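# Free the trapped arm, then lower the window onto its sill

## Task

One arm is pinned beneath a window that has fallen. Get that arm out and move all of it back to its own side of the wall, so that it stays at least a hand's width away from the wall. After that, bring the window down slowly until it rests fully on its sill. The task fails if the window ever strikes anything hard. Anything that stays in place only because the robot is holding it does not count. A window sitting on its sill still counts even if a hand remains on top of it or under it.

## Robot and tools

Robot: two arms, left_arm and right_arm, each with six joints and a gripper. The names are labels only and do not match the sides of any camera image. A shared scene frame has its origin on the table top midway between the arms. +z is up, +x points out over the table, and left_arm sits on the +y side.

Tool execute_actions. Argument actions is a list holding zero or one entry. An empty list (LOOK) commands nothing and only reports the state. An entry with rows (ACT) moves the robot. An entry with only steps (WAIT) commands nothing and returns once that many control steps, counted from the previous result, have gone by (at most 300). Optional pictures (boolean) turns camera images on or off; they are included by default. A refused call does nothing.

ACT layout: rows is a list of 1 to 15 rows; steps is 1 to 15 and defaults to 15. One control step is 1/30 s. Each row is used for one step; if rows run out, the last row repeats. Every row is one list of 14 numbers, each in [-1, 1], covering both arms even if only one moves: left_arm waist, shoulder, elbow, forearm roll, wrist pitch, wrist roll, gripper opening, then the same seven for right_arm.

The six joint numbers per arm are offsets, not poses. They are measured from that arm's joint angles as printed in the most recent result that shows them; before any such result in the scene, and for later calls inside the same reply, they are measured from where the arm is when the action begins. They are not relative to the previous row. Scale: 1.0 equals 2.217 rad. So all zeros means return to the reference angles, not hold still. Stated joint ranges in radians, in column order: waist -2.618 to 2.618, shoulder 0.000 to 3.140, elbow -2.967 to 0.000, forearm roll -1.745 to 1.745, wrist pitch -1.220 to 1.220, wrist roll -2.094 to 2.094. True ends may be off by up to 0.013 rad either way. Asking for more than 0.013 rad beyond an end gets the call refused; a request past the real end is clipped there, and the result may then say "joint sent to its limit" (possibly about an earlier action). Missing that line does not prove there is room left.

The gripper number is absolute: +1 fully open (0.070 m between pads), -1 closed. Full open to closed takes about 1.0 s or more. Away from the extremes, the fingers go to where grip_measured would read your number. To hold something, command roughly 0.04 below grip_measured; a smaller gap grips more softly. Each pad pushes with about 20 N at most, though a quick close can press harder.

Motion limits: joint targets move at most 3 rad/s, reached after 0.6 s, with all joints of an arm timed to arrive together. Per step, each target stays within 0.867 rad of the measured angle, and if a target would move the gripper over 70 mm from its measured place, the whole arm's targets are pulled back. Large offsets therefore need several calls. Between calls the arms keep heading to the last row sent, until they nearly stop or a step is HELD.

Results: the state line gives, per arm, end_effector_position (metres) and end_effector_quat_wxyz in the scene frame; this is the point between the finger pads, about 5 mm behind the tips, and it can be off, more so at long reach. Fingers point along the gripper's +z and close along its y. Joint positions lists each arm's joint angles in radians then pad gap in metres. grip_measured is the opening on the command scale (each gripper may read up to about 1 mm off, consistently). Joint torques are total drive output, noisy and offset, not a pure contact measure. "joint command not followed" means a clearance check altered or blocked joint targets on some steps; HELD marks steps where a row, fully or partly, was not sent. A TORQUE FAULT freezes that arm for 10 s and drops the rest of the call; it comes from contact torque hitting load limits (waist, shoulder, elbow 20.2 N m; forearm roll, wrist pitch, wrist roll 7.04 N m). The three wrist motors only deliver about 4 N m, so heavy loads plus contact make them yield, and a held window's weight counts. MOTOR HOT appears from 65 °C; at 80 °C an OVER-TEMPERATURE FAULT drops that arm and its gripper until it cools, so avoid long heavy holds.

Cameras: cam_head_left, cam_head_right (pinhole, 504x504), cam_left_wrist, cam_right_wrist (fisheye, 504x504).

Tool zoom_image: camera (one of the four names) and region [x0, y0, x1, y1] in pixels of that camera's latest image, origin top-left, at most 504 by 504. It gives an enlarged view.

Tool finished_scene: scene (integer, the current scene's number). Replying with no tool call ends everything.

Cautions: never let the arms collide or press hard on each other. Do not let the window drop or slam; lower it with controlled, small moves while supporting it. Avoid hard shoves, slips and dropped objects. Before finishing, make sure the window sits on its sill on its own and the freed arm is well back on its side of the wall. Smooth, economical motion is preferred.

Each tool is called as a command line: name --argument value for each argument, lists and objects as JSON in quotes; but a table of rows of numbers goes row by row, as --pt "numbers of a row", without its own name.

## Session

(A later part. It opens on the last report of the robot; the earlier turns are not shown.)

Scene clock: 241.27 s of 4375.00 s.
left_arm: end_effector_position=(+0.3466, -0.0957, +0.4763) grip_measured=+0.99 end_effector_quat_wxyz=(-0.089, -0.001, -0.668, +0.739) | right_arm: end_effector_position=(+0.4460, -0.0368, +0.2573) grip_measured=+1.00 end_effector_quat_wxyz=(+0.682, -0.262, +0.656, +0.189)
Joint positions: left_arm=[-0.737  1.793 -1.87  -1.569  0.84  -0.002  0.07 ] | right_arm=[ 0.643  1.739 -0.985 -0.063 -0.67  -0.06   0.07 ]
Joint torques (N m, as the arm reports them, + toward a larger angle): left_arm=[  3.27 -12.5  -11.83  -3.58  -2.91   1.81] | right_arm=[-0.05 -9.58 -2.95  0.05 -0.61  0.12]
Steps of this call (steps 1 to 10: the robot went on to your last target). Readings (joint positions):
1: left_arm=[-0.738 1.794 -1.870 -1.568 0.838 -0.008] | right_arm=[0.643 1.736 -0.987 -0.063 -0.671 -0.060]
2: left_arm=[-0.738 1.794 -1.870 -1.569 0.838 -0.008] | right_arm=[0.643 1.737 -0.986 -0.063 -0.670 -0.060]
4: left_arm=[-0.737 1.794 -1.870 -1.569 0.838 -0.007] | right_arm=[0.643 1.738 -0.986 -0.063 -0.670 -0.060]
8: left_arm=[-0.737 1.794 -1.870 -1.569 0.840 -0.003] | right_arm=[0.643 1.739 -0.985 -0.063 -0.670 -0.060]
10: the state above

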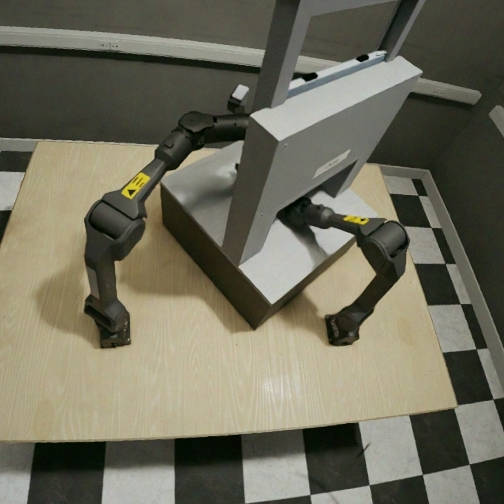

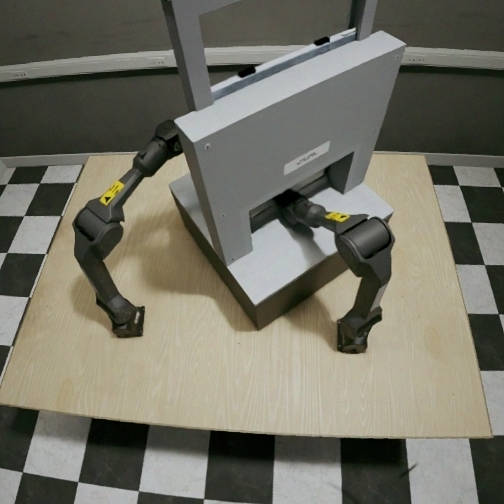

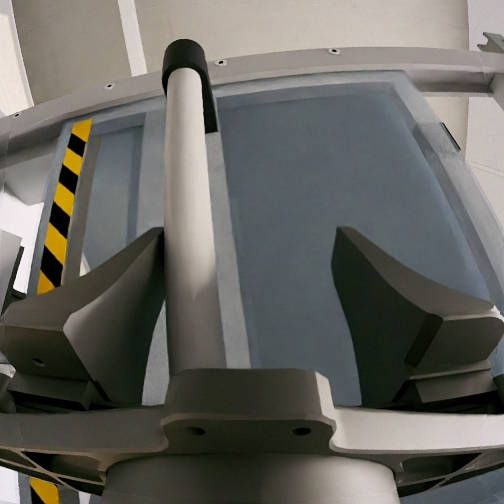

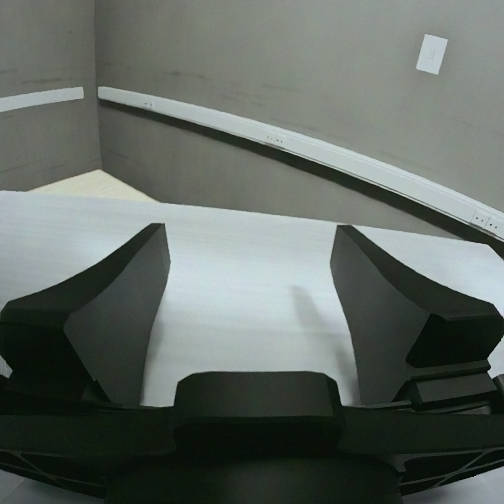

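execute_actions --actions '[{"rows": [[0,0.002,-0.007,0,0,0,1, 0,0,0,0,0,0,1],[0,0.004,-0.014,0,0,0,1, 0,0,0,0,0,0,1],[0,0.006,-0.021,0,0,0,1, 0,0,0,0,0,0,1],[0,0.008,-0.028,0,0,0,1, 0,0,0,0,0,0,1],[0,0.01,-0.035,0,0,0,1, 0,0,0,0,0,0,1],[0,0.012,-0.042,0,0,0,1, 0,0,0,0,0,0,1],[0,0.014,-0.049,0,0,0,1, 0,0,0,0,0,0,1],[0,0.016,-0.056,0,0,0,1, 0,0,0,0,0,0,1],[0,0.018,-0.063,0,0,0,1, 0,0,0,0,0,0,1],[0,0.02,-0.07,0,0,0,1, 0,0,0,0,0,0,1],[0,0.022,-0.077,0,0,0,1, 0,0,0,0,0,0,1],[0,0.024,-0.084,0,0,0,1, 0,0,0,0,0,0,1],[0,0.026,-0.091,0,0,0,1, 0,0,0,0,0,0,1],[0,0.0284,-0.0968,0,0,0,1, 0,0,0,0,0,0,1]], "steps": 15}]' --pictures false

execute_actions --actions '[{"steps": 10}]'

Scene clock: 263.00 s of 4375.00 s.
left_arm: end_effector_position=(+0.3491, -0.0940, +0.5215) grip_measured=+0.99 end_effector_quat_wxyz=(-0.143, -0.048, -0.639, +0.754) | right_arm: end_effector_position=(+0.4460, -0.0368, +0.2569) grip_measured=+1.00 end_effector_quat_wxyz=(+0.682, -0.262, +0.657, +0.189)
Joint positions: left_arm=[-0.731  1.852 -2.079 -1.53   0.839 -0.002  0.07 ] | right_arm=[ 0.643  1.74  -0.984 -0.063 -0.67  -0.059  0.07 ]
Joint torques (N m, as the arm reports them, + toward a larger angle): left_arm=[-8.02 -8.44 -6.87 -4.04  1.77 -0.46] | right_arm=[  0.36 -10.53  -3.22   0.12  -0.65   0.2 ]
Steps of this call (steps 1 to 15: the robot went on to your last target; steps 16 to 150: nothing new was sent; then 16.23 s passed at rest; steps 151 to 165: all 15 steps of this action). Readings (joint positions):
151: left_arm=[-0.734 1.790 -1.871 -1.569 0.796 -0.000] | right_arm=[0.643 1.740 -0.984 -0.063 -0.670 -0.059]
152: left_arm=[-0.734 1.791 -1.872 -1.569 0.799 -0.000] | right_arm=[0.643 1.740 -0.984 -0.063 -0.670 -0.059]
154: left_arm=[-0.730 1.800 -1.890 -1.565 0.817 -0.000] | right_arm=[0.643 1.740 -0.984 -0.063 -0.670 -0.059]
158: left_arm=[-0.731 1.823 -1.967 -1.535 0.836 -0.001] | right_arm=[0.643 1.740 -0.984 -0.063 -0.670 -0.059]
165: the state above

Scene clock: 263.33 s of 4375.00 s.
left_arm: end_effector_position=(+0.3493, -0.0937, +0.5242) grip_measured=+0.99 end_effector_quat_wxyz=(-0.139, -0.046, -0.635, +0.759) | right_arm: end_effector_position=(+0.4460, -0.0368, +0.2570) grip_measured=+1.00 end_effector_quat_wxyz=(+0.682, -0.262, +0.656, +0.189)
Joint positions: left_arm=[-0.73   1.856 -2.085 -1.546  0.84  -0.002  0.07 ] | right_arm=[ 0.643  1.739 -0.984 -0.063 -0.67  -0.059  0.07 ]
Joint torques (N m, as the arm reports them, + toward a larger angle): left_arm=[-7.88 -7.86 -7.5  -4.06  1.72 -0.39] | right_arm=[  0.37 -10.86  -3.48   0.22  -0.68   0.16]
Steps of this call (steps 1 to 10: the robot went on to your last target). Readings (joint positions):
1: left_arm=[-0.731 1.854 -2.087 -1.533 0.839 -0.002] | right_arm=[0.643 1.740 -0.984 -0.063 -0.670 -0.059]
2: left_arm=[-0.731 1.855 -2.088 -1.536 0.839 -0.002] | right_arm=[0.643 1.740 -0.984 -0.063 -0.670 -0.059]
4: left_arm=[-0.731 1.855 -2.086 -1.541 0.839 -0.002] | right_arm=[0.643 1.740 -0.984 -0.063 -0.670 -0.059]
8: left_arm=[-0.730 1.856 -2.085 -1.545 0.840 -0.002] | right_arm=[0.643 1.740 -0.984 -0.063 -0.670 -0.059]
10: the state above

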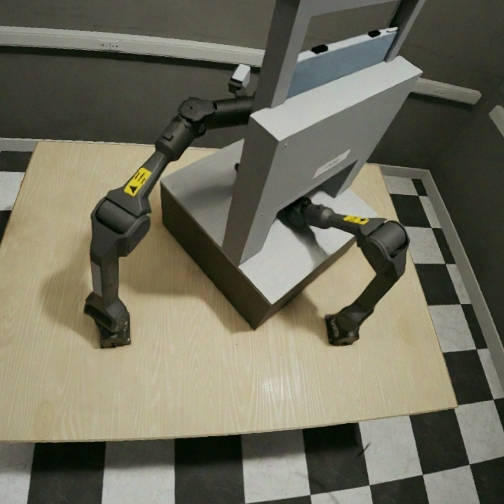

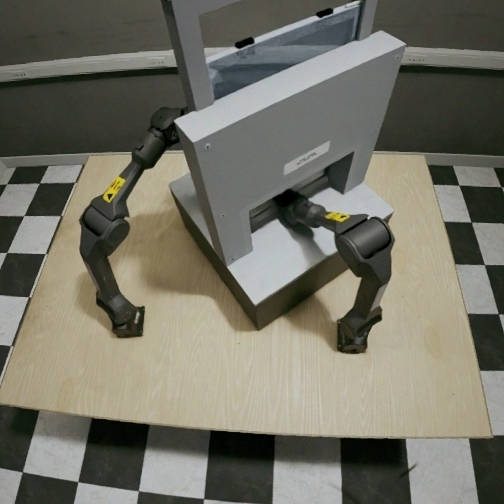

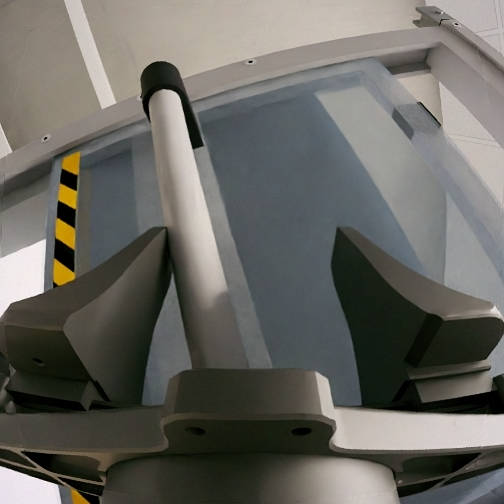

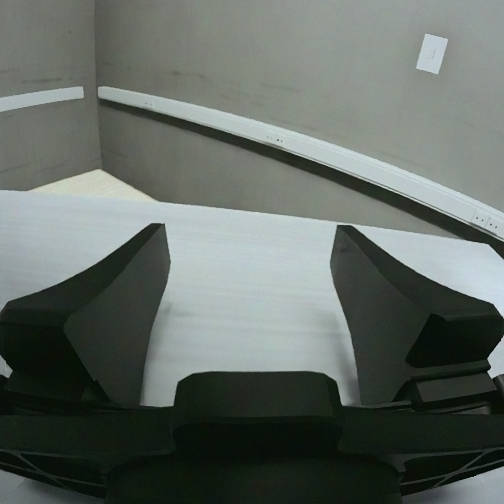

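execute_actions --actions '[{"rows": [[0,0,0,-0.008,-0.0135,0,1, 0,-0.1083,0.1353,0,-0.0262,0,1]], "steps": 15}]' --pictures true

Scene clock: 292.20 s of 4375.00 s.
left_arm: end_effector_position=(+0.3513, -0.0926, +0.5308) grip_measured=+0.99 end_effector_quat_wxyz=(-0.140, -0.034, -0.626, +0.767) | right_arm: end_effector_position=(+0.3831, -0.0802, +0.2573) grip_measured=+1.00 end_effector_quat_wxyz=(+0.681, -0.262, +0.657, +0.191)
Joint positions: left_arm=[-0.734  1.854 -2.087 -1.568  0.815 -0.003  0.07 ] | right_arm=[ 0.643  1.497 -0.683 -0.063 -0.728 -0.06   0.07 ]
Joint torques (N m, as the arm reports them, + toward a larger angle): left_arm=[-2.37 -6.34 -6.82 -2.08 -0.9   0.06] | right_arm=[ 0.34 -5.44 -3.51  0.13 -0.84  0.08]
Steps of this call (steps 1 to 30: the robot went on to your last target; steps 31 to 90: nothing new was sent; then 25.37 s passed at rest; steps 91 to 105: all 15 steps of this action). Readings (joint positions):
91: left_arm=[-0.730 1.856 -2.084 -1.551 0.839 -0.002] | right_arm=[0.643 1.738 -0.984 -0.063 -0.670 -0.060]
92: left_arm=[-0.730 1.856 -2.084 -1.551 0.836 -0.002] | right_arm=[0.643 1.734 -0.980 -0.063 -0.671 -0.060]
94: left_arm=[-0.732 1.854 -2.085 -1.562 0.825 -0.003] | right_arm=[0.643 1.709 -0.950 -0.063 -0.677 -0.060]
98: left_arm=[-0.734 1.854 -2.087 -1.571 0.817 -0.003] | right_arm=[0.643 1.606 -0.819 -0.063 -0.702 -0.060]
105: the state above

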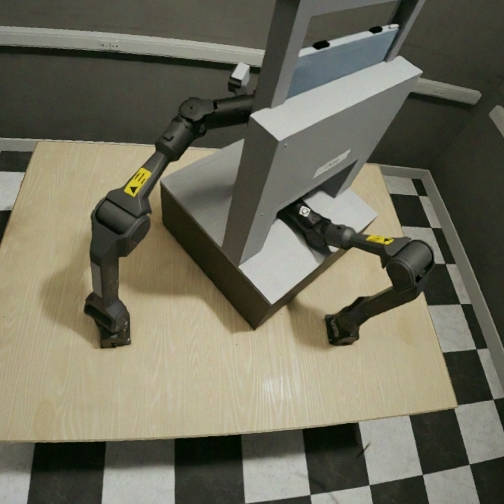

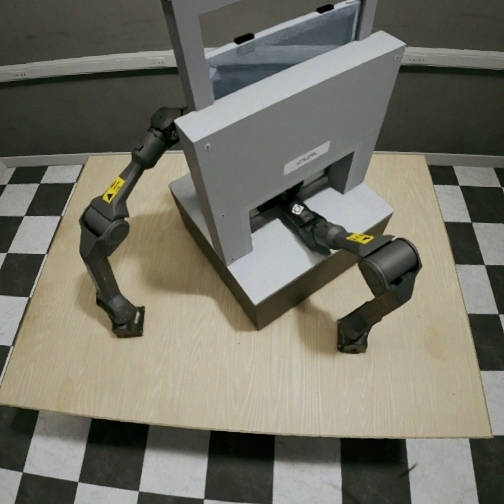

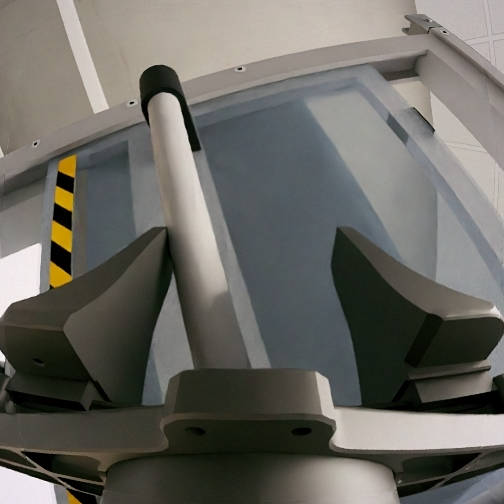

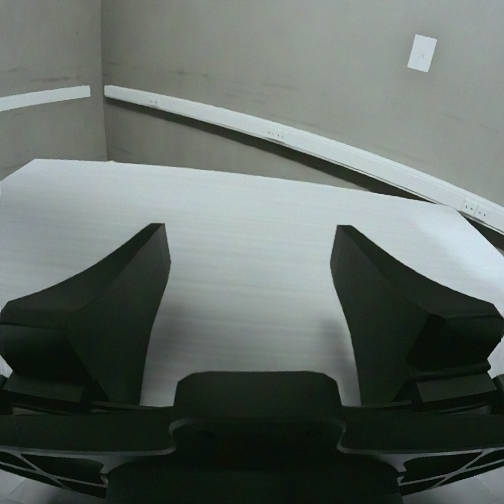

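execute_actions --actions '[{"rows": [[0,0,0,0,0,0,1, 0,-0.1351,0.1192,0,0.0165,0,1]], "steps": 15}]' --pictures true

Scene clock: 298.33 s of 4375.00 s.
left_arm: end_effector_position=(+0.3539, -0.0922, +0.5297) grip_measured=+0.99 end_effector_quat_wxyz=(-0.143, -0.032, -0.627, +0.766) | right_arm: end_effector_position=(+0.3177, -0.1265, +0.2570) grip_measured=+1.00 end_effector_quat_wxyz=(+0.681, -0.262, +0.657, +0.190)
Joint positions: left_arm=[-0.731  1.855 -2.086 -1.567  0.811 -0.002  0.07 ] | right_arm=[ 0.643  1.194 -0.417 -0.063 -0.691 -0.059  0.07 ]
Joint torques (N m, as the arm reports them, + toward a larger angle): left_arm=[  1.42 -12.86 -10.34  -3.36  -0.49  -0.09] | right_arm=[ 0.33 -1.65 -4.15  0.06 -0.65  0.22]
Steps of this call (steps 1 to 15: the robot went on to your last target; steps 16 to 90: nothing new was sent; then 2.63 s passed at rest; steps 91 to 105: all 15 steps of this action). Readings (joint positions):
91: left_arm=[-0.731 1.856 -2.084 -1.564 0.811 -0.002] | right_arm=[0.643 1.499 -0.684 -0.063 -0.728 -0.059]
92: left_arm=[-0.731 1.855 -2.085 -1.564 0.811 -0.002] | right_arm=[0.643 1.494 -0.681 -0.063 -0.727 -0.059]
94: left_arm=[-0.731 1.855 -2.085 -1.565 0.810 -0.002] | right_arm=[0.643 1.464 -0.654 -0.063 -0.723 -0.059]
98: left_arm=[-0.731 1.855 -2.086 -1.566 0.810 -0.002] | right_arm=[0.643 1.334 -0.539 -0.063 -0.708 -0.059]
105: the state above

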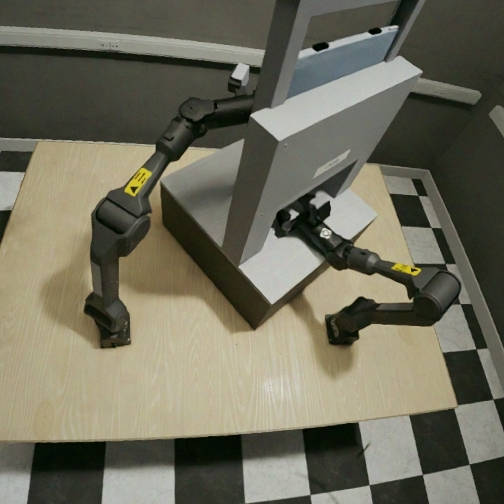

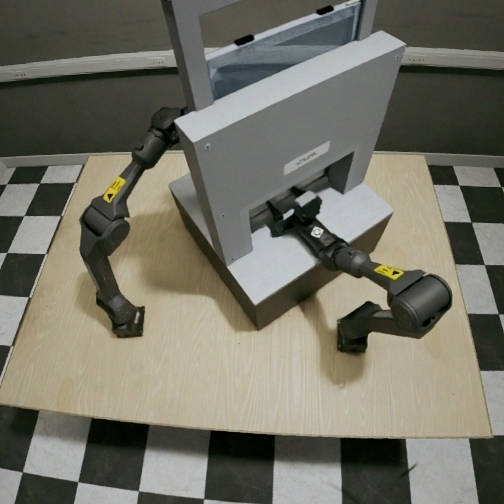

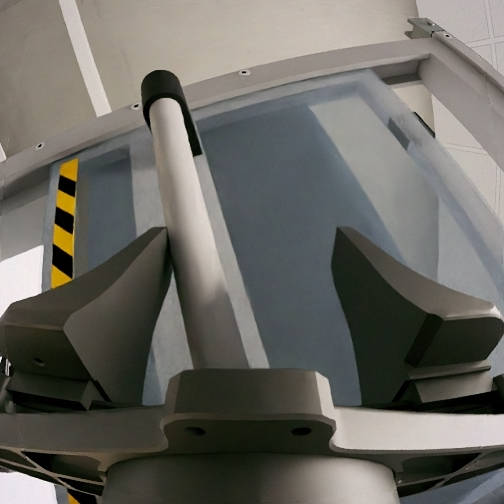

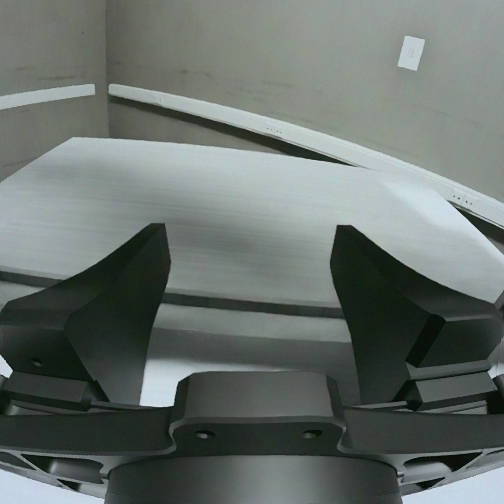

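execute_actions --actions '[{"rows": [[0,0,0,0,0,0,1, 0,-0.1885,0.0843,0,0.1046,0,1]], "steps": 15}]' --pictures false

execute_actions --actions '[{"steps": 6}]'

Scene clock: 301.43 s of 4375.00 s.
left_arm: end_effector_position=(+0.3526, -0.0926, +0.5301) grip_measured=+0.99 end_effector_quat_wxyz=(-0.141, -0.033, -0.626, +0.766) | right_arm: end_effector_position=(+0.2566, -0.1725, +0.2579) grip_measured=+1.00 end_effector_quat_wxyz=(+0.683, -0.261, +0.657, +0.183)
Joint positions: left_arm=[-0.733  1.855 -2.087 -1.569  0.813 -0.003  0.07 ] | right_arm=[ 0.643  0.792 -0.238 -0.063 -0.469 -0.06   0.07 ]
Joint torques (N m, as the arm reports them, + toward a larger angle): left_arm=[ -2.36 -13.84  -9.74  -3.71   1.47  -0.21] | right_arm=[ 0.36  1.27 -3.87  0.13 -0.77  0.06]
Steps of this call (steps 1 to 15: the robot went on to your last target; steps 16 to 78: nothing new was sent; steps 79 to 93: all 15 steps of this action). Readings (joint positions):
79: left_arm=[-0.733 1.855 -2.087 -1.568 0.814 -0.003] | right_arm=[0.643 1.197 -0.418 -0.063 -0.691 -0.060]
80: left_arm=[-0.733 1.855 -2.087 -1.568 0.813 -0.003] | right_arm=[0.643 1.192 -0.417 -0.063 -0.689 -0.060]
82: left_arm=[-0.733 1.855 -2.087 -1.569 0.814 -0.003] | right_arm=[0.643 1.162 -0.405 -0.063 -0.672 -0.060]
86: left_arm=[-0.733 1.855 -2.087 -1.569 0.813 -0.003] | right_arm=[0.643 1.032 -0.345 -0.063 -0.600 -0.060]
93: the state above

Scene clock: 301.63 s of 4375.00 s.
left_arm: end_effector_position=(+0.3528, -0.0926, +0.5300) grip_measured=+0.99 end_effector_quat_wxyz=(-0.141, -0.033, -0.626, +0.766) | right_arm: end_effector_position=(+0.2543, -0.1743, +0.2565) grip_measured=+1.00 end_effector_quat_wxyz=(+0.683, -0.261, +0.658, +0.183)
Joint positions: left_arm=[-0.733  1.855 -2.087 -1.569  0.813 -0.003  0.07 ] | right_arm=[ 0.643  0.776 -0.229 -0.063 -0.459 -0.06   0.07 ]
Joint torques (N m, as the arm reports them, + toward a larger angle): left_arm=[ -1.83 -13.96  -9.49  -3.46   1.3   -0.1 ] | right_arm=[ 0.34  0.44 -3.78  0.07 -0.88  0.09]
Steps of this call (steps 1 to 6: the robot went on to your last target). Readings (joint positions):
1: left_arm=[-0.733 1.855 -2.087 -1.569 0.813 -0.003] | right_arm=[0.643 0.781 -0.232 -0.063 -0.463 -0.060]
2: left_arm=[-0.733 1.855 -2.087 -1.569 0.813 -0.003] | right_arm=[0.643 0.775 -0.230 -0.063 -0.459 -0.060]
4: left_arm=[-0.733 1.855 -2.087 -1.569 0.813 -0.003] | right_arm=[0.643 0.775 -0.229 -0.063 -0.459 -0.060]
6: the state above

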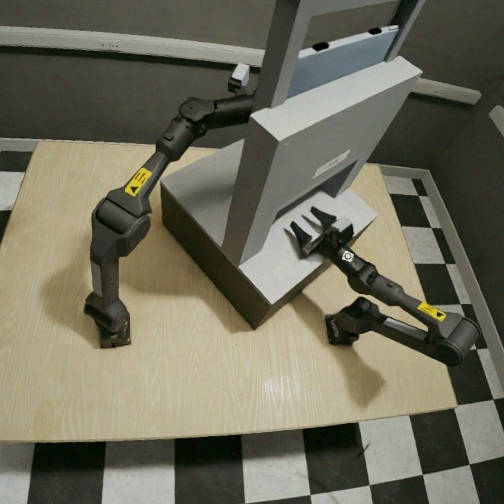

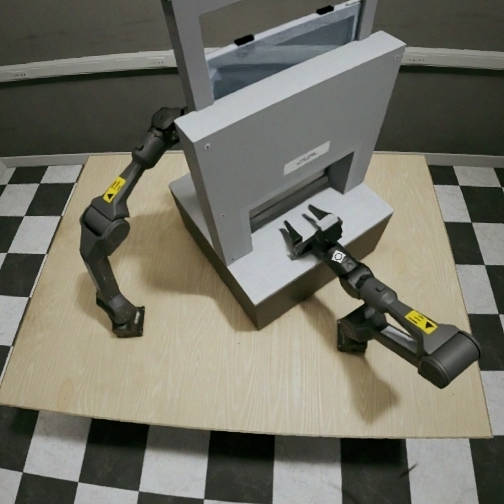

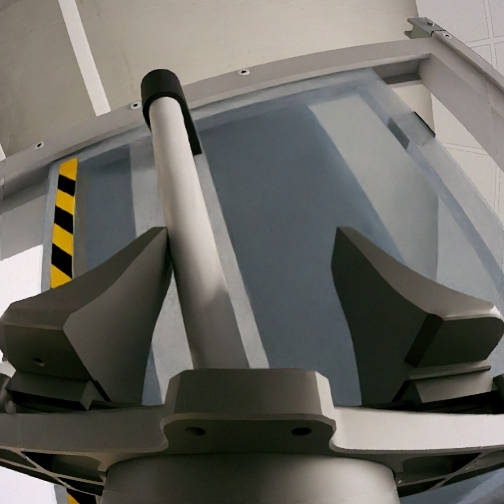

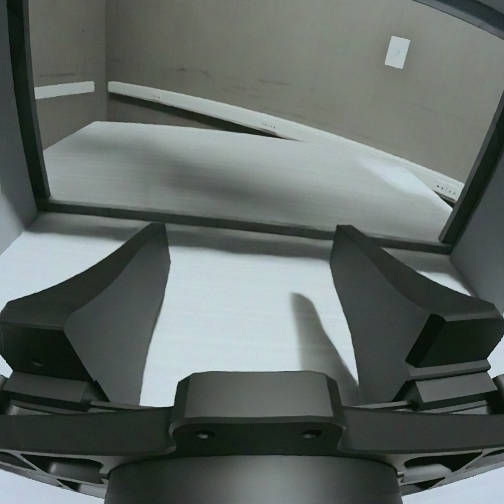

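execute_actions --actions '[{"rows": [[0,-0.002,0.0065,0,0,0,1, 0,-0.3275,0.0356,0,0.2914,0,1],[0,-0.004,0.013,0,0,0,1, 0,-0.3275,0.0356,0,0.2914,0,1],[0,-0.006,0.0195,0,0,0,1, 0,-0.3275,0.0356,0,0.2914,0,1],[0,-0.008,0.026,0,0,0,1, 0,-0.3275,0.0356,0,0.2914,0,1],[0,-0.01,0.0325,0,0,0,1, 0,-0.3275,0.0356,0,0.2914,0,1],[0,-0.012,0.039,0,0,0,1, 0,-0.3275,0.0356,0,0.2914,0,1],[0,-0.014,0.0455,0,0,0,1, 0,-0.3275,0.0356,0,0.2914,0,1],[0,-0.016,0.052,0,0,0,1, 0,-0.3275,0.0356,0,0.2914,0,1],[0,-0.018,0.0585,0,0,0,1, 0,-0.3275,0.0356,0,0.2914,0,1],[0,-0.02,0.065,0,0,0,1, 0,-0.3275,0.0356,0,0.2914,0,1],[0,-0.022,0.0715,0,0,0,1, 0,-0.3275,0.0356,0,0.2914,0,1],[0,-0.024,0.078,0,0,0,1, 0,-0.3275,0.0356,0,0.2914,0,1],[0,-0.026,0.0845,0,0,0,1, 0,-0.3275,0.0356,0,0.2914,0,1],[0,-0.028,0.091,0,0,0,1, 0,-0.3275,0.0356,0,0.2914,0,1],[0,-0.0294,0.0973,0,0,0,1, 0,-0.3275,0.0356,0,0.2914,0,1]], "steps": 15}]' --pictures false

execute_actions --actions '[{"steps": 12}]'

Scene clock: 320.13 s of 4375.00 s.
left_arm: end_effector_position=(+0.3547, -0.0924, +0.4840) grip_measured=+0.99 end_effector_quat_wxyz=(-0.106, +0.007, -0.662, +0.742) | right_arm: end_effector_position=(+0.1956, -0.2235, +0.2541) grip_measured=+1.00 end_effector_quat_wxyz=(+0.687, -0.253, +0.660, +0.171)
Joint positions: left_arm=[-0.731  1.795 -1.89  -1.568  0.809 -0.002  0.07 ] | right_arm=[ 0.643  0.228 -0.17  -0.063  0.028 -0.059  0.07 ]
Joint torques (N m, as the arm reports them, + toward a larger angle): left_arm=[ -0.3  -12.18  -8.2   -2.81   1.17  -0.25] | right_arm=[ 0.34  4.32 -3.17 -0.03 -0.88  0.24]
Steps of this call (steps 1 to 30: the robot went on to your last target; steps 31 to 90: nothing new was sent; then 15.00 s passed at rest; steps 91 to 105: all 15 steps of this action). Readings (joint positions):
91: left_arm=[-0.732 1.855 -2.085 -1.567 0.811 -0.002] | right_arm=[0.643 0.776 -0.230 -0.063 -0.459 -0.059]
92: left_arm=[-0.732 1.853 -2.080 -1.568 0.811 -0.002] | right_arm=[0.643 0.771 -0.230 -0.063 -0.455 -0.059]
94: left_arm=[-0.732 1.843 -2.053 -1.569 0.809 -0.002] | right_arm=[0.643 0.741 -0.229 -0.063 -0.427 -0.059]
98: left_arm=[-0.732 1.826 -1.990 -1.569 0.810 -0.002] | right_arm=[0.643 0.611 -0.214 -0.063 -0.311 -0.059]
105: the state above

Scene clock: 320.53 s of 4375.00 s.
left_arm: end_effector_position=(+0.3545, -0.0925, +0.4782) grip_measured=+0.99 end_effector_quat_wxyz=(-0.102, +0.010, -0.667, +0.738) | right_arm: end_effector_position=(+0.1793, -0.2376, +0.2440) grip_measured=+1.00 end_effector_quat_wxyz=(+0.687, -0.249, +0.661, +0.168)
Joint positions: left_arm=[-0.731  1.79  -1.87  -1.566  0.81  -0.002  0.07 ] | right_arm=[ 0.643  0.05  -0.15  -0.063  0.187 -0.059  0.07 ]
Joint torques (N m, as the arm reports them, + toward a larger angle): left_arm=[ -1.38 -12.59 -10.34  -3.72   1.57  -0.45] | right_arm=[ 0.36  4.09 -3.35  0.07 -0.9   0.2 ]
Steps of this call (steps 1 to 12: the robot went on to your last target). Readings (joint positions):
1: left_arm=[-0.731 1.791 -1.877 -1.568 0.809 -0.002] | right_arm=[0.643 0.185 -0.166 -0.063 0.065 -0.059]
2: left_arm=[-0.731 1.790 -1.870 -1.568 0.809 -0.002] | right_arm=[0.643 0.149 -0.162 -0.063 0.097 -0.059]
4: left_arm=[-0.731 1.790 -1.868 -1.566 0.810 -0.002] | right_arm=[0.643 0.093 -0.155 -0.063 0.147 -0.059]
8: left_arm=[-0.731 1.790 -1.869 -1.566 0.810 -0.002] | right_arm=[0.643 0.049 -0.150 -0.063 0.187 -0.059]
12: the state above

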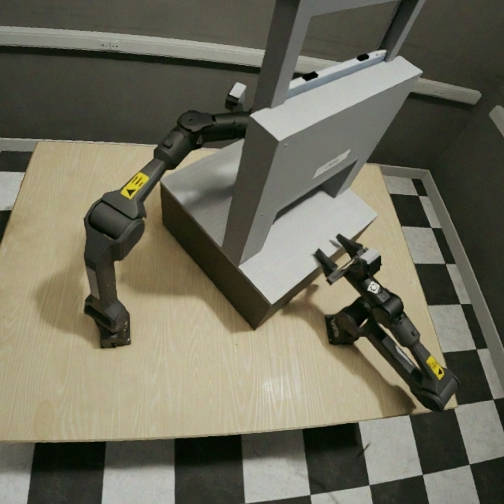

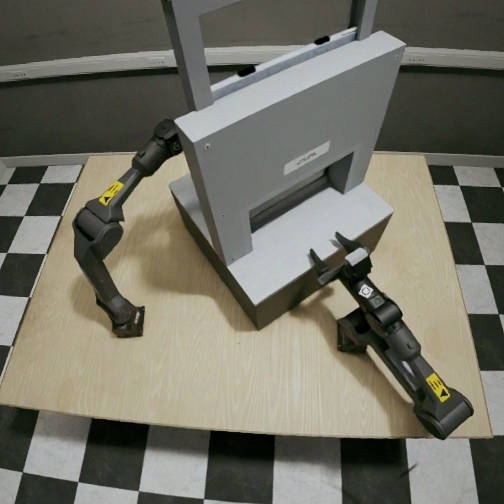

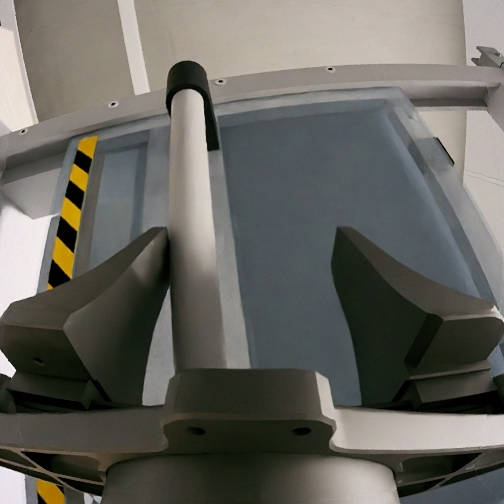

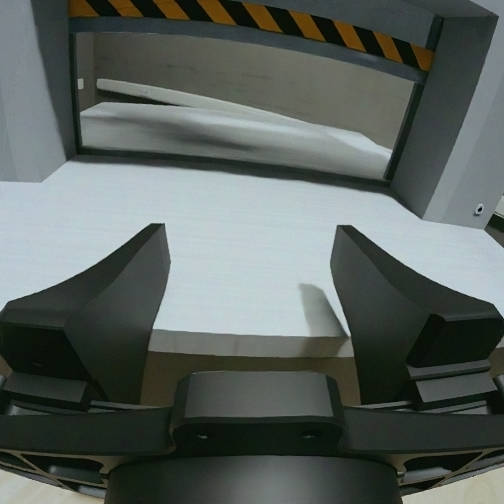

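execute_actions --actions '[{"rows": [[0,-0.001,0.005,-0.002,0,0,1, 0,0,0,0,0,0,1],[0,-0.002,0.01,-0.002,0,0,1, 0,0,0,0,0,0,1],[0,-0.003,0.015,-0.002,0,0,1, 0,0,0,0,0,0,1],[0,-0.004,0.02,-0.002,0,0,1, 0,0,0,0,0,0,1],[0,-0.005,0.025,-0.002,0,0,1, 0,0,0,0,0,0,1],[0,-0.006,0.03,-0.002,0,0,1, 0,0,0,0,0,0,1],[0,-0.007,0.035,-0.002,0,0,1, 0,0,0,0,0,0,1],[0,-0.008,0.04,-0.002,0,0,1, 0,0,0,0,0,0,1],[0,-0.009,0.045,-0.002,0,0,1, 0,0,0,0,0,0,1],[0,-0.01,0.05,-0.002,0,0,1, 0,0,0,0,0,0,1],[0,-0.011,0.055,-0.002,0,0,1, 0,0,0,0,0,0,1],[0,-0.012,0.06,-0.002,0,0,1, 0,0,0,0,0,0,1],[0,-0.013,0.065,-0.002,0,0,1, 0,0,0,0,0,0,1],[0,-0.014,0.07,-0.002,0,0,1, 0,0,0,0,0,0,1],[0,-0.014,0.0731,-0.002,0,0,1, 0,0,0,0,0,0,1]], "steps": 15}]' --pictures false

execute_actions --actions '[{"steps": 8}]'

Scene clock: 327.77 s of 4375.00 s.
left_arm: end_effector_position=(+0.3521, -0.0936, +0.4328) grip_measured=+0.99 end_effector_quat_wxyz=(+0.064, -0.044, +0.695, -0.715) | right_arm: end_effector_position=(+0.1793, -0.2376, +0.2441) grip_measured=+1.00 end_effector_quat_wxyz=(+0.687, -0.249, +0.661, +0.168)
Joint positions: left_arm=[-0.735  1.76  -1.716 -1.573  0.813 -0.003  0.07 ] | right_arm=[ 0.643  0.05  -0.15  -0.063  0.187 -0.06   0.07 ]
Joint torques (N m, as the arm reports them, + toward a larger angle): left_arm=[ -0.27 -11.77  -8.6   -2.4    1.31  -0.23] | right_arm=[ 0.41  2.72 -4.8  -0.01 -0.79  0.09]
Steps of this call (steps 1 to 30: the robot went on to your last target; steps 31 to 90: nothing new was sent; then 3.73 s passed at rest; steps 91 to 105: all 15 steps of this action). Readings (joint positions):
91: left_arm=[-0.733 1.790 -1.871 -1.568 0.810 -0.003] | right_arm=[0.643 0.050 -0.150 -0.063 0.187 -0.060]
92: left_arm=[-0.733 1.789 -1.866 -1.571 0.811 -0.003] | right_arm=[0.643 0.050 -0.150 -0.063 0.187 -0.060]
94: left_arm=[-0.734 1.780 -1.844 -1.579 0.816 -0.003] | right_arm=[0.643 0.050 -0.150 -0.063 0.187 -0.060]
98: left_arm=[-0.735 1.773 -1.794 -1.576 0.816 -0.003] | right_arm=[0.643 0.050 -0.150 -0.063 0.187 -0.060]
105: the state above

Scene clock: 328.03 s of 4375.00 s.
left_arm: end_effector_position=(+0.3523, -0.0936, +0.4288) grip_measured=+0.99 end_effector_quat_wxyz=(+0.062, -0.045, +0.697, -0.712) | right_arm: end_effector_position=(+0.1793, -0.2376, +0.2441) grip_measured=+1.00 end_effector_quat_wxyz=(+0.687, -0.249, +0.661, +0.168)
Joint positions: left_arm=[-0.735  1.759 -1.706 -1.57   0.813 -0.003  0.07 ] | right_arm=[ 0.643  0.05  -0.15  -0.063  0.187 -0.06   0.07 ]
Joint torques (N m, as the arm reports them, + toward a larger angle): left_arm=[  1.36 -11.94 -10.2   -2.85   0.95  -0.05] | right_arm=[ 0.35  2.65 -4.83 -0.1  -0.73  0.12]
Steps of this call (steps 1 to 8: the robot went on to your last target). Readings (joint positions):
1: left_arm=[-0.735 1.759 -1.708 -1.573 0.813 -0.003] | right_arm=[0.643 0.050 -0.150 -0.063 0.187 -0.060]
2: left_arm=[-0.735 1.759 -1.706 -1.571 0.813 -0.003] | right_arm=[0.643 0.050 -0.150 -0.063 0.187 -0.060]
4: left_arm=[-0.735 1.759 -1.706 -1.570 0.813 -0.003] | right_arm=[0.643 0.050 -0.150 -0.063 0.187 -0.060]
8: the state above

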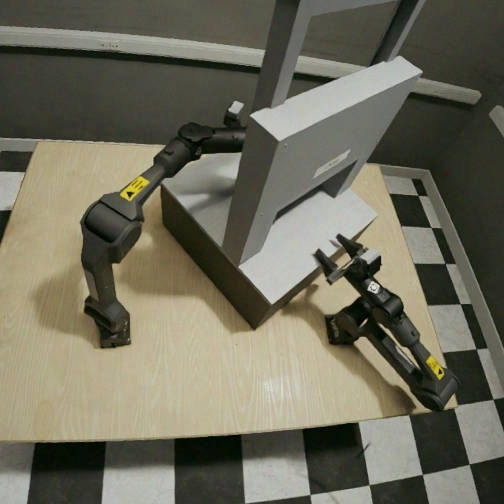

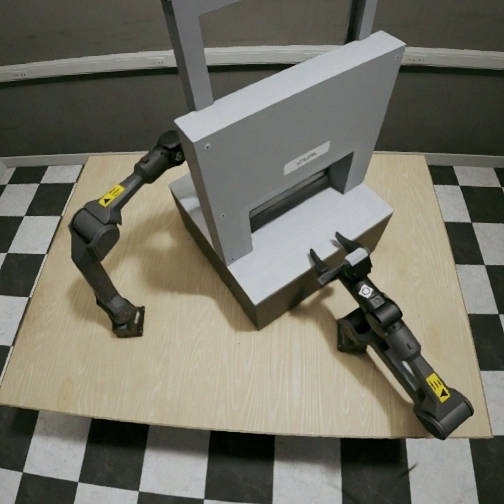

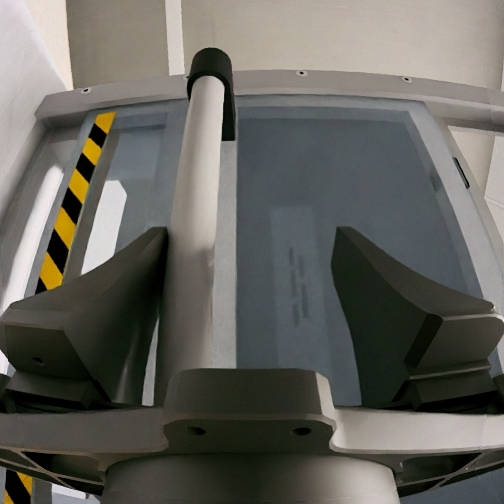

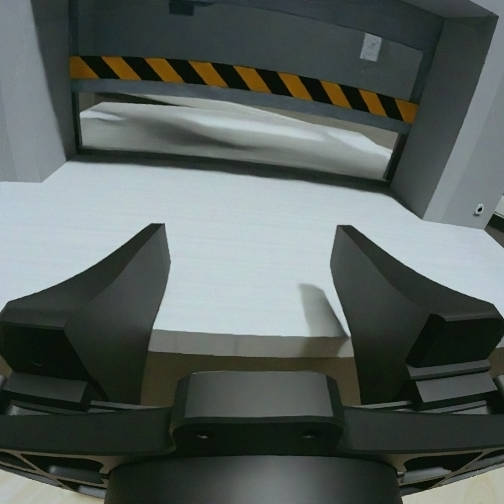

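execute_actions --actions '[{"rows": [[0,-0.0002,0.0024,0,0,0,1, 0,0,0,0,0,0,1],[0,-0.0004,0.0048,0,0,0,1, 0,0,0,0,0,0,1],[0,-0.0006,0.0072,0,0,0,1, 0,0,0,0,0,0,1],[0,-0.0008,0.0096,0,0,0,1, 0,0,0,0,0,0,1],[0,-0.001,0.012,0,0,0,1, 0,0,0,0,0,0,1],[0,-0.0012,0.0144,0,0,0,1, 0,0,0,0,0,0,1],[0,-0.0014,0.0168,0,0,0,1, 0,0,0,0,0,0,1],[0,-0.0016,0.0192,0,0,0,1, 0,0,0,0,0,0,1],[0,-0.0018,0.0216,0,0,0,1, 0,0,0,0,0,0,1],[0,-0.002,0.024,0,0,0,1, 0,0,0,0,0,0,1],[0,-0.0022,0.0264,0,0,0,1, 0,0,0,0,0,0,1],[0,-0.0024,0.0288,0,0,0,1, 0,0,0,0,0,0,1],[0,-0.0026,0.0312,0,0,0,1, 0,0,0,0,0,0,1],[0,-0.0028,0.0336,0,0,0,1, 0,0,0,0,0,0,1],[0,-0.0028,0.0357,0,0,0,1, 0,0,0,0,0,0,1]], "steps": 15}]' --pictures false

execute_actions --actions '[{"steps": 8}]'

Scene clock: 337.63 s of 4375.00 s.
left_arm: end_effector_position=(+0.3554, -0.0932, +0.3995) grip_measured=+0.99 end_effector_quat_wxyz=(+0.046, -0.069, +0.714, -0.696) | right_arm: end_effector_position=(+0.1793, -0.2376, +0.2440) grip_measured=+1.00 end_effector_quat_wxyz=(+0.687, -0.249, +0.661, +0.168)
Joint positions: left_arm=[-0.733  1.756 -1.63  -1.57   0.805 -0.002  0.07 ] | right_arm=[ 0.643  0.05  -0.15  -0.063  0.187 -0.059  0.07 ]
Joint torques (N m, as the arm reports them, + toward a larger angle): left_arm=[  2.83 -10.9   -7.66  -2.09   0.44   0.01] | right_arm=[ 0.36  2.94 -4.78  0.07 -0.76  0.2 ]
Steps of this call (steps 1 to 15: the robot went on to your last target; steps 16 to 90: nothing new was sent; then 6.10 s passed at rest; steps 91 to 105: all 15 steps of this action). Readings (joint positions):
91: left_arm=[-0.731 1.759 -1.708 -1.571 0.811 -0.002] | right_arm=[0.643 0.050 -0.150 -0.063 0.187 -0.059]
92: left_arm=[-0.732 1.758 -1.704 -1.571 0.809 -0.002] | right_arm=[0.643 0.050 -0.150 -0.063 0.187 -0.059]
94: left_arm=[-0.732 1.758 -1.691 -1.571 0.808 -0.002] | right_arm=[0.643 0.050 -0.150 -0.063 0.187 -0.059]
98: left_arm=[-0.733 1.758 -1.667 -1.570 0.807 -0.002] | right_arm=[0.643 0.050 -0.150 -0.063 0.187 -0.059]
105: the state above

Scene clock: 337.90 s of 4375.00 s.
left_arm: end_effector_position=(+0.3550, -0.0931, +0.3979) grip_measured=+0.99 end_effector_quat_wxyz=(+0.045, -0.069, +0.715, -0.695) | right_arm: end_effector_position=(+0.1793, -0.2376, +0.2440) grip_measured=+1.00 end_effector_quat_wxyz=(+0.687, -0.249, +0.661, +0.168)
Joint positions: left_arm=[-0.733  1.756 -1.626 -1.569  0.806 -0.002  0.07 ] | right_arm=[ 0.643  0.05  -0.15  -0.063  0.187 -0.059  0.07 ]
Joint torques (N m, as the arm reports them, + toward a larger angle): left_arm=[  1.27 -12.69  -9.46  -2.41   1.35  -0.18] | right_arm=[ 0.36  3.08 -4.78  0.15 -0.81  0.17]
Steps of this call (steps 1 to 8: the robot went on to your last target). Readings (joint positions):
1: left_arm=[-0.733 1.756 -1.626 -1.570 0.805 -0.002] | right_arm=[0.643 0.050 -0.150 -0.063 0.187 -0.059]
2: left_arm=[-0.733 1.756 -1.626 -1.569 0.805 -0.002] | right_arm=[0.643 0.050 -0.150 -0.063 0.187 -0.059]
4: left_arm=[-0.733 1.756 -1.626 -1.569 0.805 -0.002] | right_arm=[0.643 0.050 -0.150 -0.063 0.187 -0.059]
8: the state above

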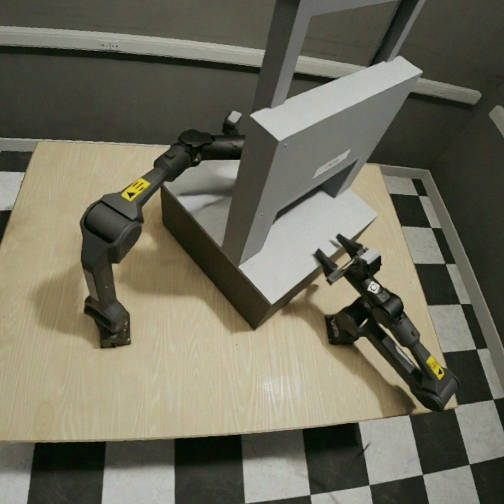

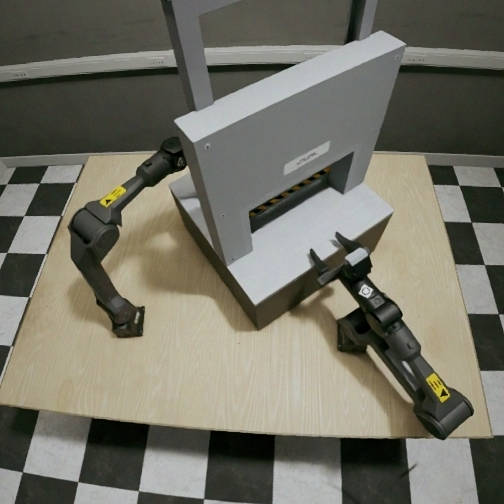

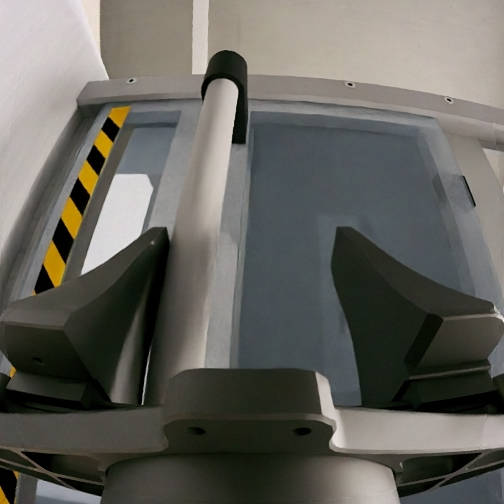

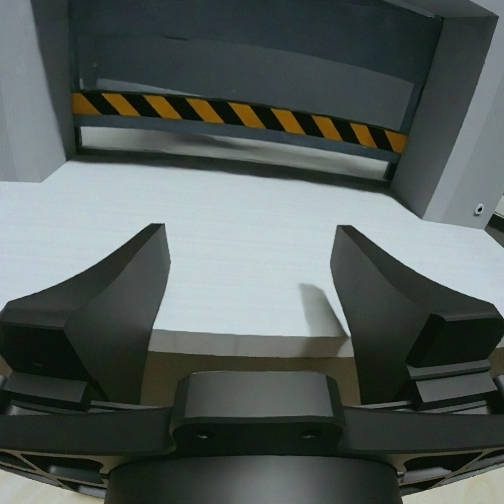

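execute_actions --actions '[{"rows": [[0,0,0.0008,0,0,0,1, 0,0,0,0,0,0,1],[0,0,0.0016,0,0,0,1, 0,0,0,0,0,0,1],[0,0,0.0024,0,0,0,1, 0,0,0,0,0,0,1],[0,0,0.0032,0,0,0,1, 0,0,0,0,0,0,1],[0,0,0.004,0,0,0,1, 0,0,0,0,0,0,1],[0,0,0.0048,0,0,0,1, 0,0,0,0,0,0,1],[0,0,0.0056,0,0,0,1, 0,0,0,0,0,0,1],[0,0,0.0064,0,0,0,1, 0,0,0,0,0,0,1],[0,0,0.0072,0,0,0,1, 0,0,0,0,0,0,1],[0,0,0.008,0,0,0,1, 0,0,0,0,0,0,1],[0,0,0.0088,0,0,0,1, 0,0,0,0,0,0,1],[0,0,0.0096,0,0,0,1, 0,0,0,0,0,0,1],[0,0,0.0104,0,0,0,1, 0,0,0,0,0,0,1],[0,0,0.0112,0,0,0,1, 0,0,0,0,0,0,1],[0,0,0.012,0,0,0,1, 0,0,0,0,0,0,1]], "steps": 15}]' --pictures false

execute_actions --actions '[{"rows": [[0,0,0.0008,0,0,0,1, 0,0,0,0,0,0,1],[0,0,0.0016,0,0,0,1, 0,0,0,0,0,0,1],[0,0,0.0024,0,0,0,1, 0,0,0,0,0,0,1],[0,0,0.0032,0,0,0,1, 0,0,0,0,0,0,1],[0,0,0.004,0,0,0,1, 0,0,0,0,0,0,1],[0,0,0.0048,0,0,0,1, 0,0,0,0,0,0,1],[0,0,0.0056,0,0,0,1, 0,0,0,0,0,0,1],[0,0,0.0064,0,0,0,1, 0,0,0,0,0,0,1],[0,0,0.0072,0,0,0,1, 0,0,0,0,0,0,1],[0,0,0.008,0,0,0,1, 0,0,0,0,0,0,1],[0,0,0.0088,0,0,0,1, 0,0,0,0,0,0,1],[0,0,0.0096,0,0,0,1, 0,0,0,0,0,0,1],[0,0,0.0104,0,0,0,1, 0,0,0,0,0,0,1],[0,0,0.0112,0,0,0,1, 0,0,0,0,0,0,1],[0,0,0.012,0,0,0,1, 0,0,0,0,0,0,1]], "steps": 15}]' --pictures false

execute_actions --actions '[{"rows": [[0,0,0.0008,0,0,0,1, 0,0,0,0,0,0,1],[0,0,0.0016,0,0,0,1, 0,0,0,0,0,0,1],[0,0,0.0024,0,0,0,1, 0,0,0,0,0,0,1],[0,0,0.0032,0,0,0,1, 0,0,0,0,0,0,1],[0,0,0.004,0,0,0,1, 0,0,0,0,0,0,1],[0,0,0.0048,0,0,0,1, 0,0,0,0,0,0,1],[0,0,0.0056,0,0,0,1, 0,0,0,0,0,0,1],[0,0,0.0064,0,0,0,1, 0,0,0,0,0,0,1],[0,0,0.0072,0,0,0,1, 0,0,0,0,0,0,1],[0,0,0.008,0,0,0,1, 0,0,0,0,0,0,1],[0,0,0.0088,0,0,0,1, 0,0,0,0,0,0,1],[0,0,0.0096,0,0,0,1, 0,0,0,0,0,0,1],[0,0,0.0104,0,0,0,1, 0,0,0,0,0,0,1],[0,0,0.0112,0,0,0,1, 0,0,0,0,0,0,1],[0,0,0.012,0,0,0,1, 0,0,0,0,0,0,1]], "steps": 15}]' --pictures true

Scene clock: 355.77 s of 4375.00 s.
left_arm: end_effector_position=(+0.3535, -0.0939, +0.3879) grip_measured=+0.99 end_effector_quat_wxyz=(+0.036, -0.075, +0.720, -0.689) | right_arm: end_effector_position=(+0.1793, -0.2376, +0.2441) grip_measured=+1.00 end_effector_quat_wxyz=(+0.687, -0.249, +0.661, +0.168)
Joint positions: left_arm=[-0.735  1.756 -1.6   -1.571  0.808 -0.003  0.07 ] | right_arm=[ 0.643  0.05  -0.15  -0.063  0.187 -0.06   0.07 ]
Joint torques (N m, as the arm reports them, + toward a larger angle): left_arm=[-2.34 -8.35 -7.13 -2.25  0.79 -0.29] | right_arm=[ 0.33  3.96 -4.79 -0.02 -0.78  0.1 ]
Steps of this call (steps 1 to 15: the robot went on to your last target; steps 16 to 90: nothing new was sent; then 14.37 s passed at rest; steps 91 to 105: all 15 steps of this action). Readings (joint positions):
91: left_arm=[-0.735 1.753 -1.627 -1.570 0.813 -0.003] | right_arm=[0.643 0.050 -0.150 -0.063 0.187 -0.060]
92: left_arm=[-0.735 1.754 -1.626 -1.571 0.813 -0.003] | right_arm=[0.643 0.050 -0.150 -0.063 0.187 -0.060]
94: left_arm=[-0.735 1.754 -1.623 -1.572 0.812 -0.003] | right_arm=[0.643 0.050 -0.150 -0.063 0.187 -0.060]
98: left_arm=[-0.735 1.754 -1.614 -1.572 0.811 -0.003] | right_arm=[0.643 0.050 -0.150 -0.063 0.187 -0.060]
105: the state above

Scene clock: 356.27 s of 4375.00 s.
left_arm: end_effector_position=(+0.3540, -0.0941, +0.3768) grip_measured=+0.99 end_effector_quat_wxyz=(+0.029, -0.083, +0.725, -0.683) | right_arm: end_effector_position=(+0.1793, -0.2376, +0.2441) grip_measured=+1.00 end_effector_quat_wxyz=(+0.687, -0.249, +0.661, +0.168)
Joint positions: left_arm=[-0.736  1.757 -1.574 -1.572  0.805 -0.002  0.07 ] | right_arm=[ 0.643  0.05  -0.15  -0.063  0.187 -0.06   0.07 ]
Joint torques (N m, as the arm reports them, + toward a larger angle): left_arm=[ -1.74 -10.07  -6.98  -2.47   1.8   -0.44] | right_arm=[ 0.37  3.97 -4.81  0.03 -0.82  0.08]
Steps of this call (steps 1 to 15: all 15 steps of this action). Readings (joint positions):
1: left_arm=[-0.736 1.756 -1.599 -1.571 0.808 -0.003] | right_arm=[0.643 0.050 -0.150 -0.063 0.187 -0.060]
2: left_arm=[-0.736 1.756 -1.597 -1.571 0.808 -0.002] | right_arm=[0.643 0.050 -0.150 -0.063 0.187 -0.060]
4: left_arm=[-0.736 1.756 -1.594 -1.571 0.807 -0.002] | right_arm=[0.643 0.050 -0.150 -0.063 0.187 -0.060]
8: left_arm=[-0.736 1.756 -1.587 -1.571 0.806 -0.002] | right_arm=[0.643 0.050 -0.150 -0.063 0.187 -0.060]
15: the state above

Scene clock: 356.77 s of 4375.00 s.
left_arm: end_effector_position=(+0.3542, -0.0940, +0.3658) grip_measured=+0.99 end_effector_quat_wxyz=(+0.022, -0.091, +0.730, -0.677) | right_arm: end_effector_position=(+0.1793, -0.2376, +0.2441) grip_measured=+1.00 end_effector_quat_wxyz=(+0.687, -0.249, +0.661, +0.168)
Joint positions: left_arm=[-0.736  1.758 -1.548 -1.573  0.803 -0.002  0.07 ] | right_arm=[ 0.643  0.05  -0.15  -0.063  0.187 -0.06   0.07 ]
Joint torques (N m, as the arm reports them, + toward a larger angle): left_arm=[ -2.08 -11.27  -6.5   -2.06   2.35  -0.45] | right_arm=[ 0.38  3.98 -4.82  0.03 -0.82  0.09]
Steps of this call (steps 1 to 15: all 15 steps of this action). Readings (joint positions):
1: left_arm=[-0.736 1.758 -1.573 -1.572 0.805 -0.002] | right_arm=[0.643 0.050 -0.150 -0.063 0.187 -0.060]
2: left_arm=[-0.736 1.758 -1.572 -1.572 0.804 -0.002] | right_arm=[0.643 0.050 -0.150 -0.063 0.187 -0.060]
4: left_arm=[-0.736 1.758 -1.568 -1.572 0.804 -0.002] | right_arm=[0.643 0.050 -0.150 -0.063 0.187 -0.060]
8: left_arm=[-0.736 1.758 -1.561 -1.573 0.803 -0.002] | right_arm=[0.643 0.050 -0.150 -0.063 0.187 -0.060]
15: the state above

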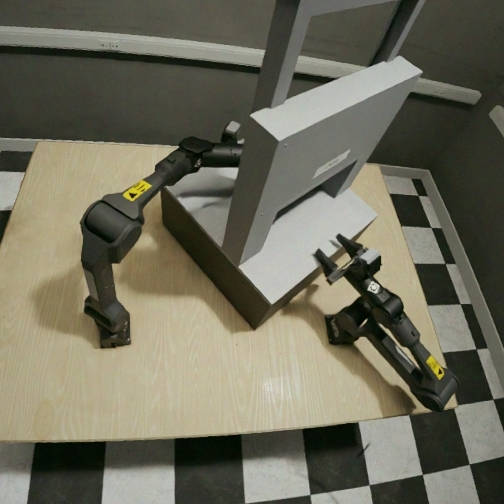

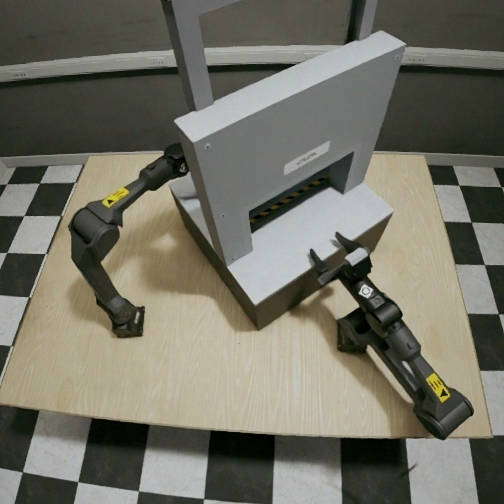

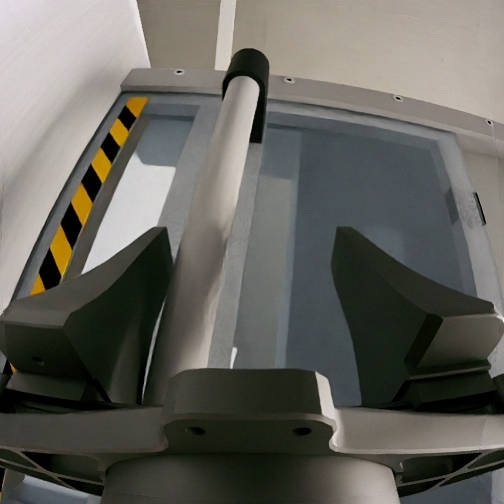

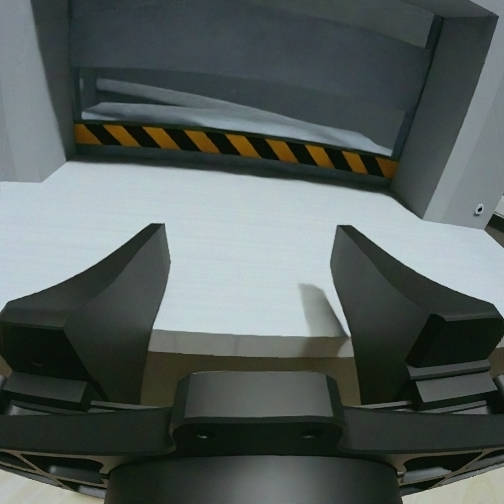

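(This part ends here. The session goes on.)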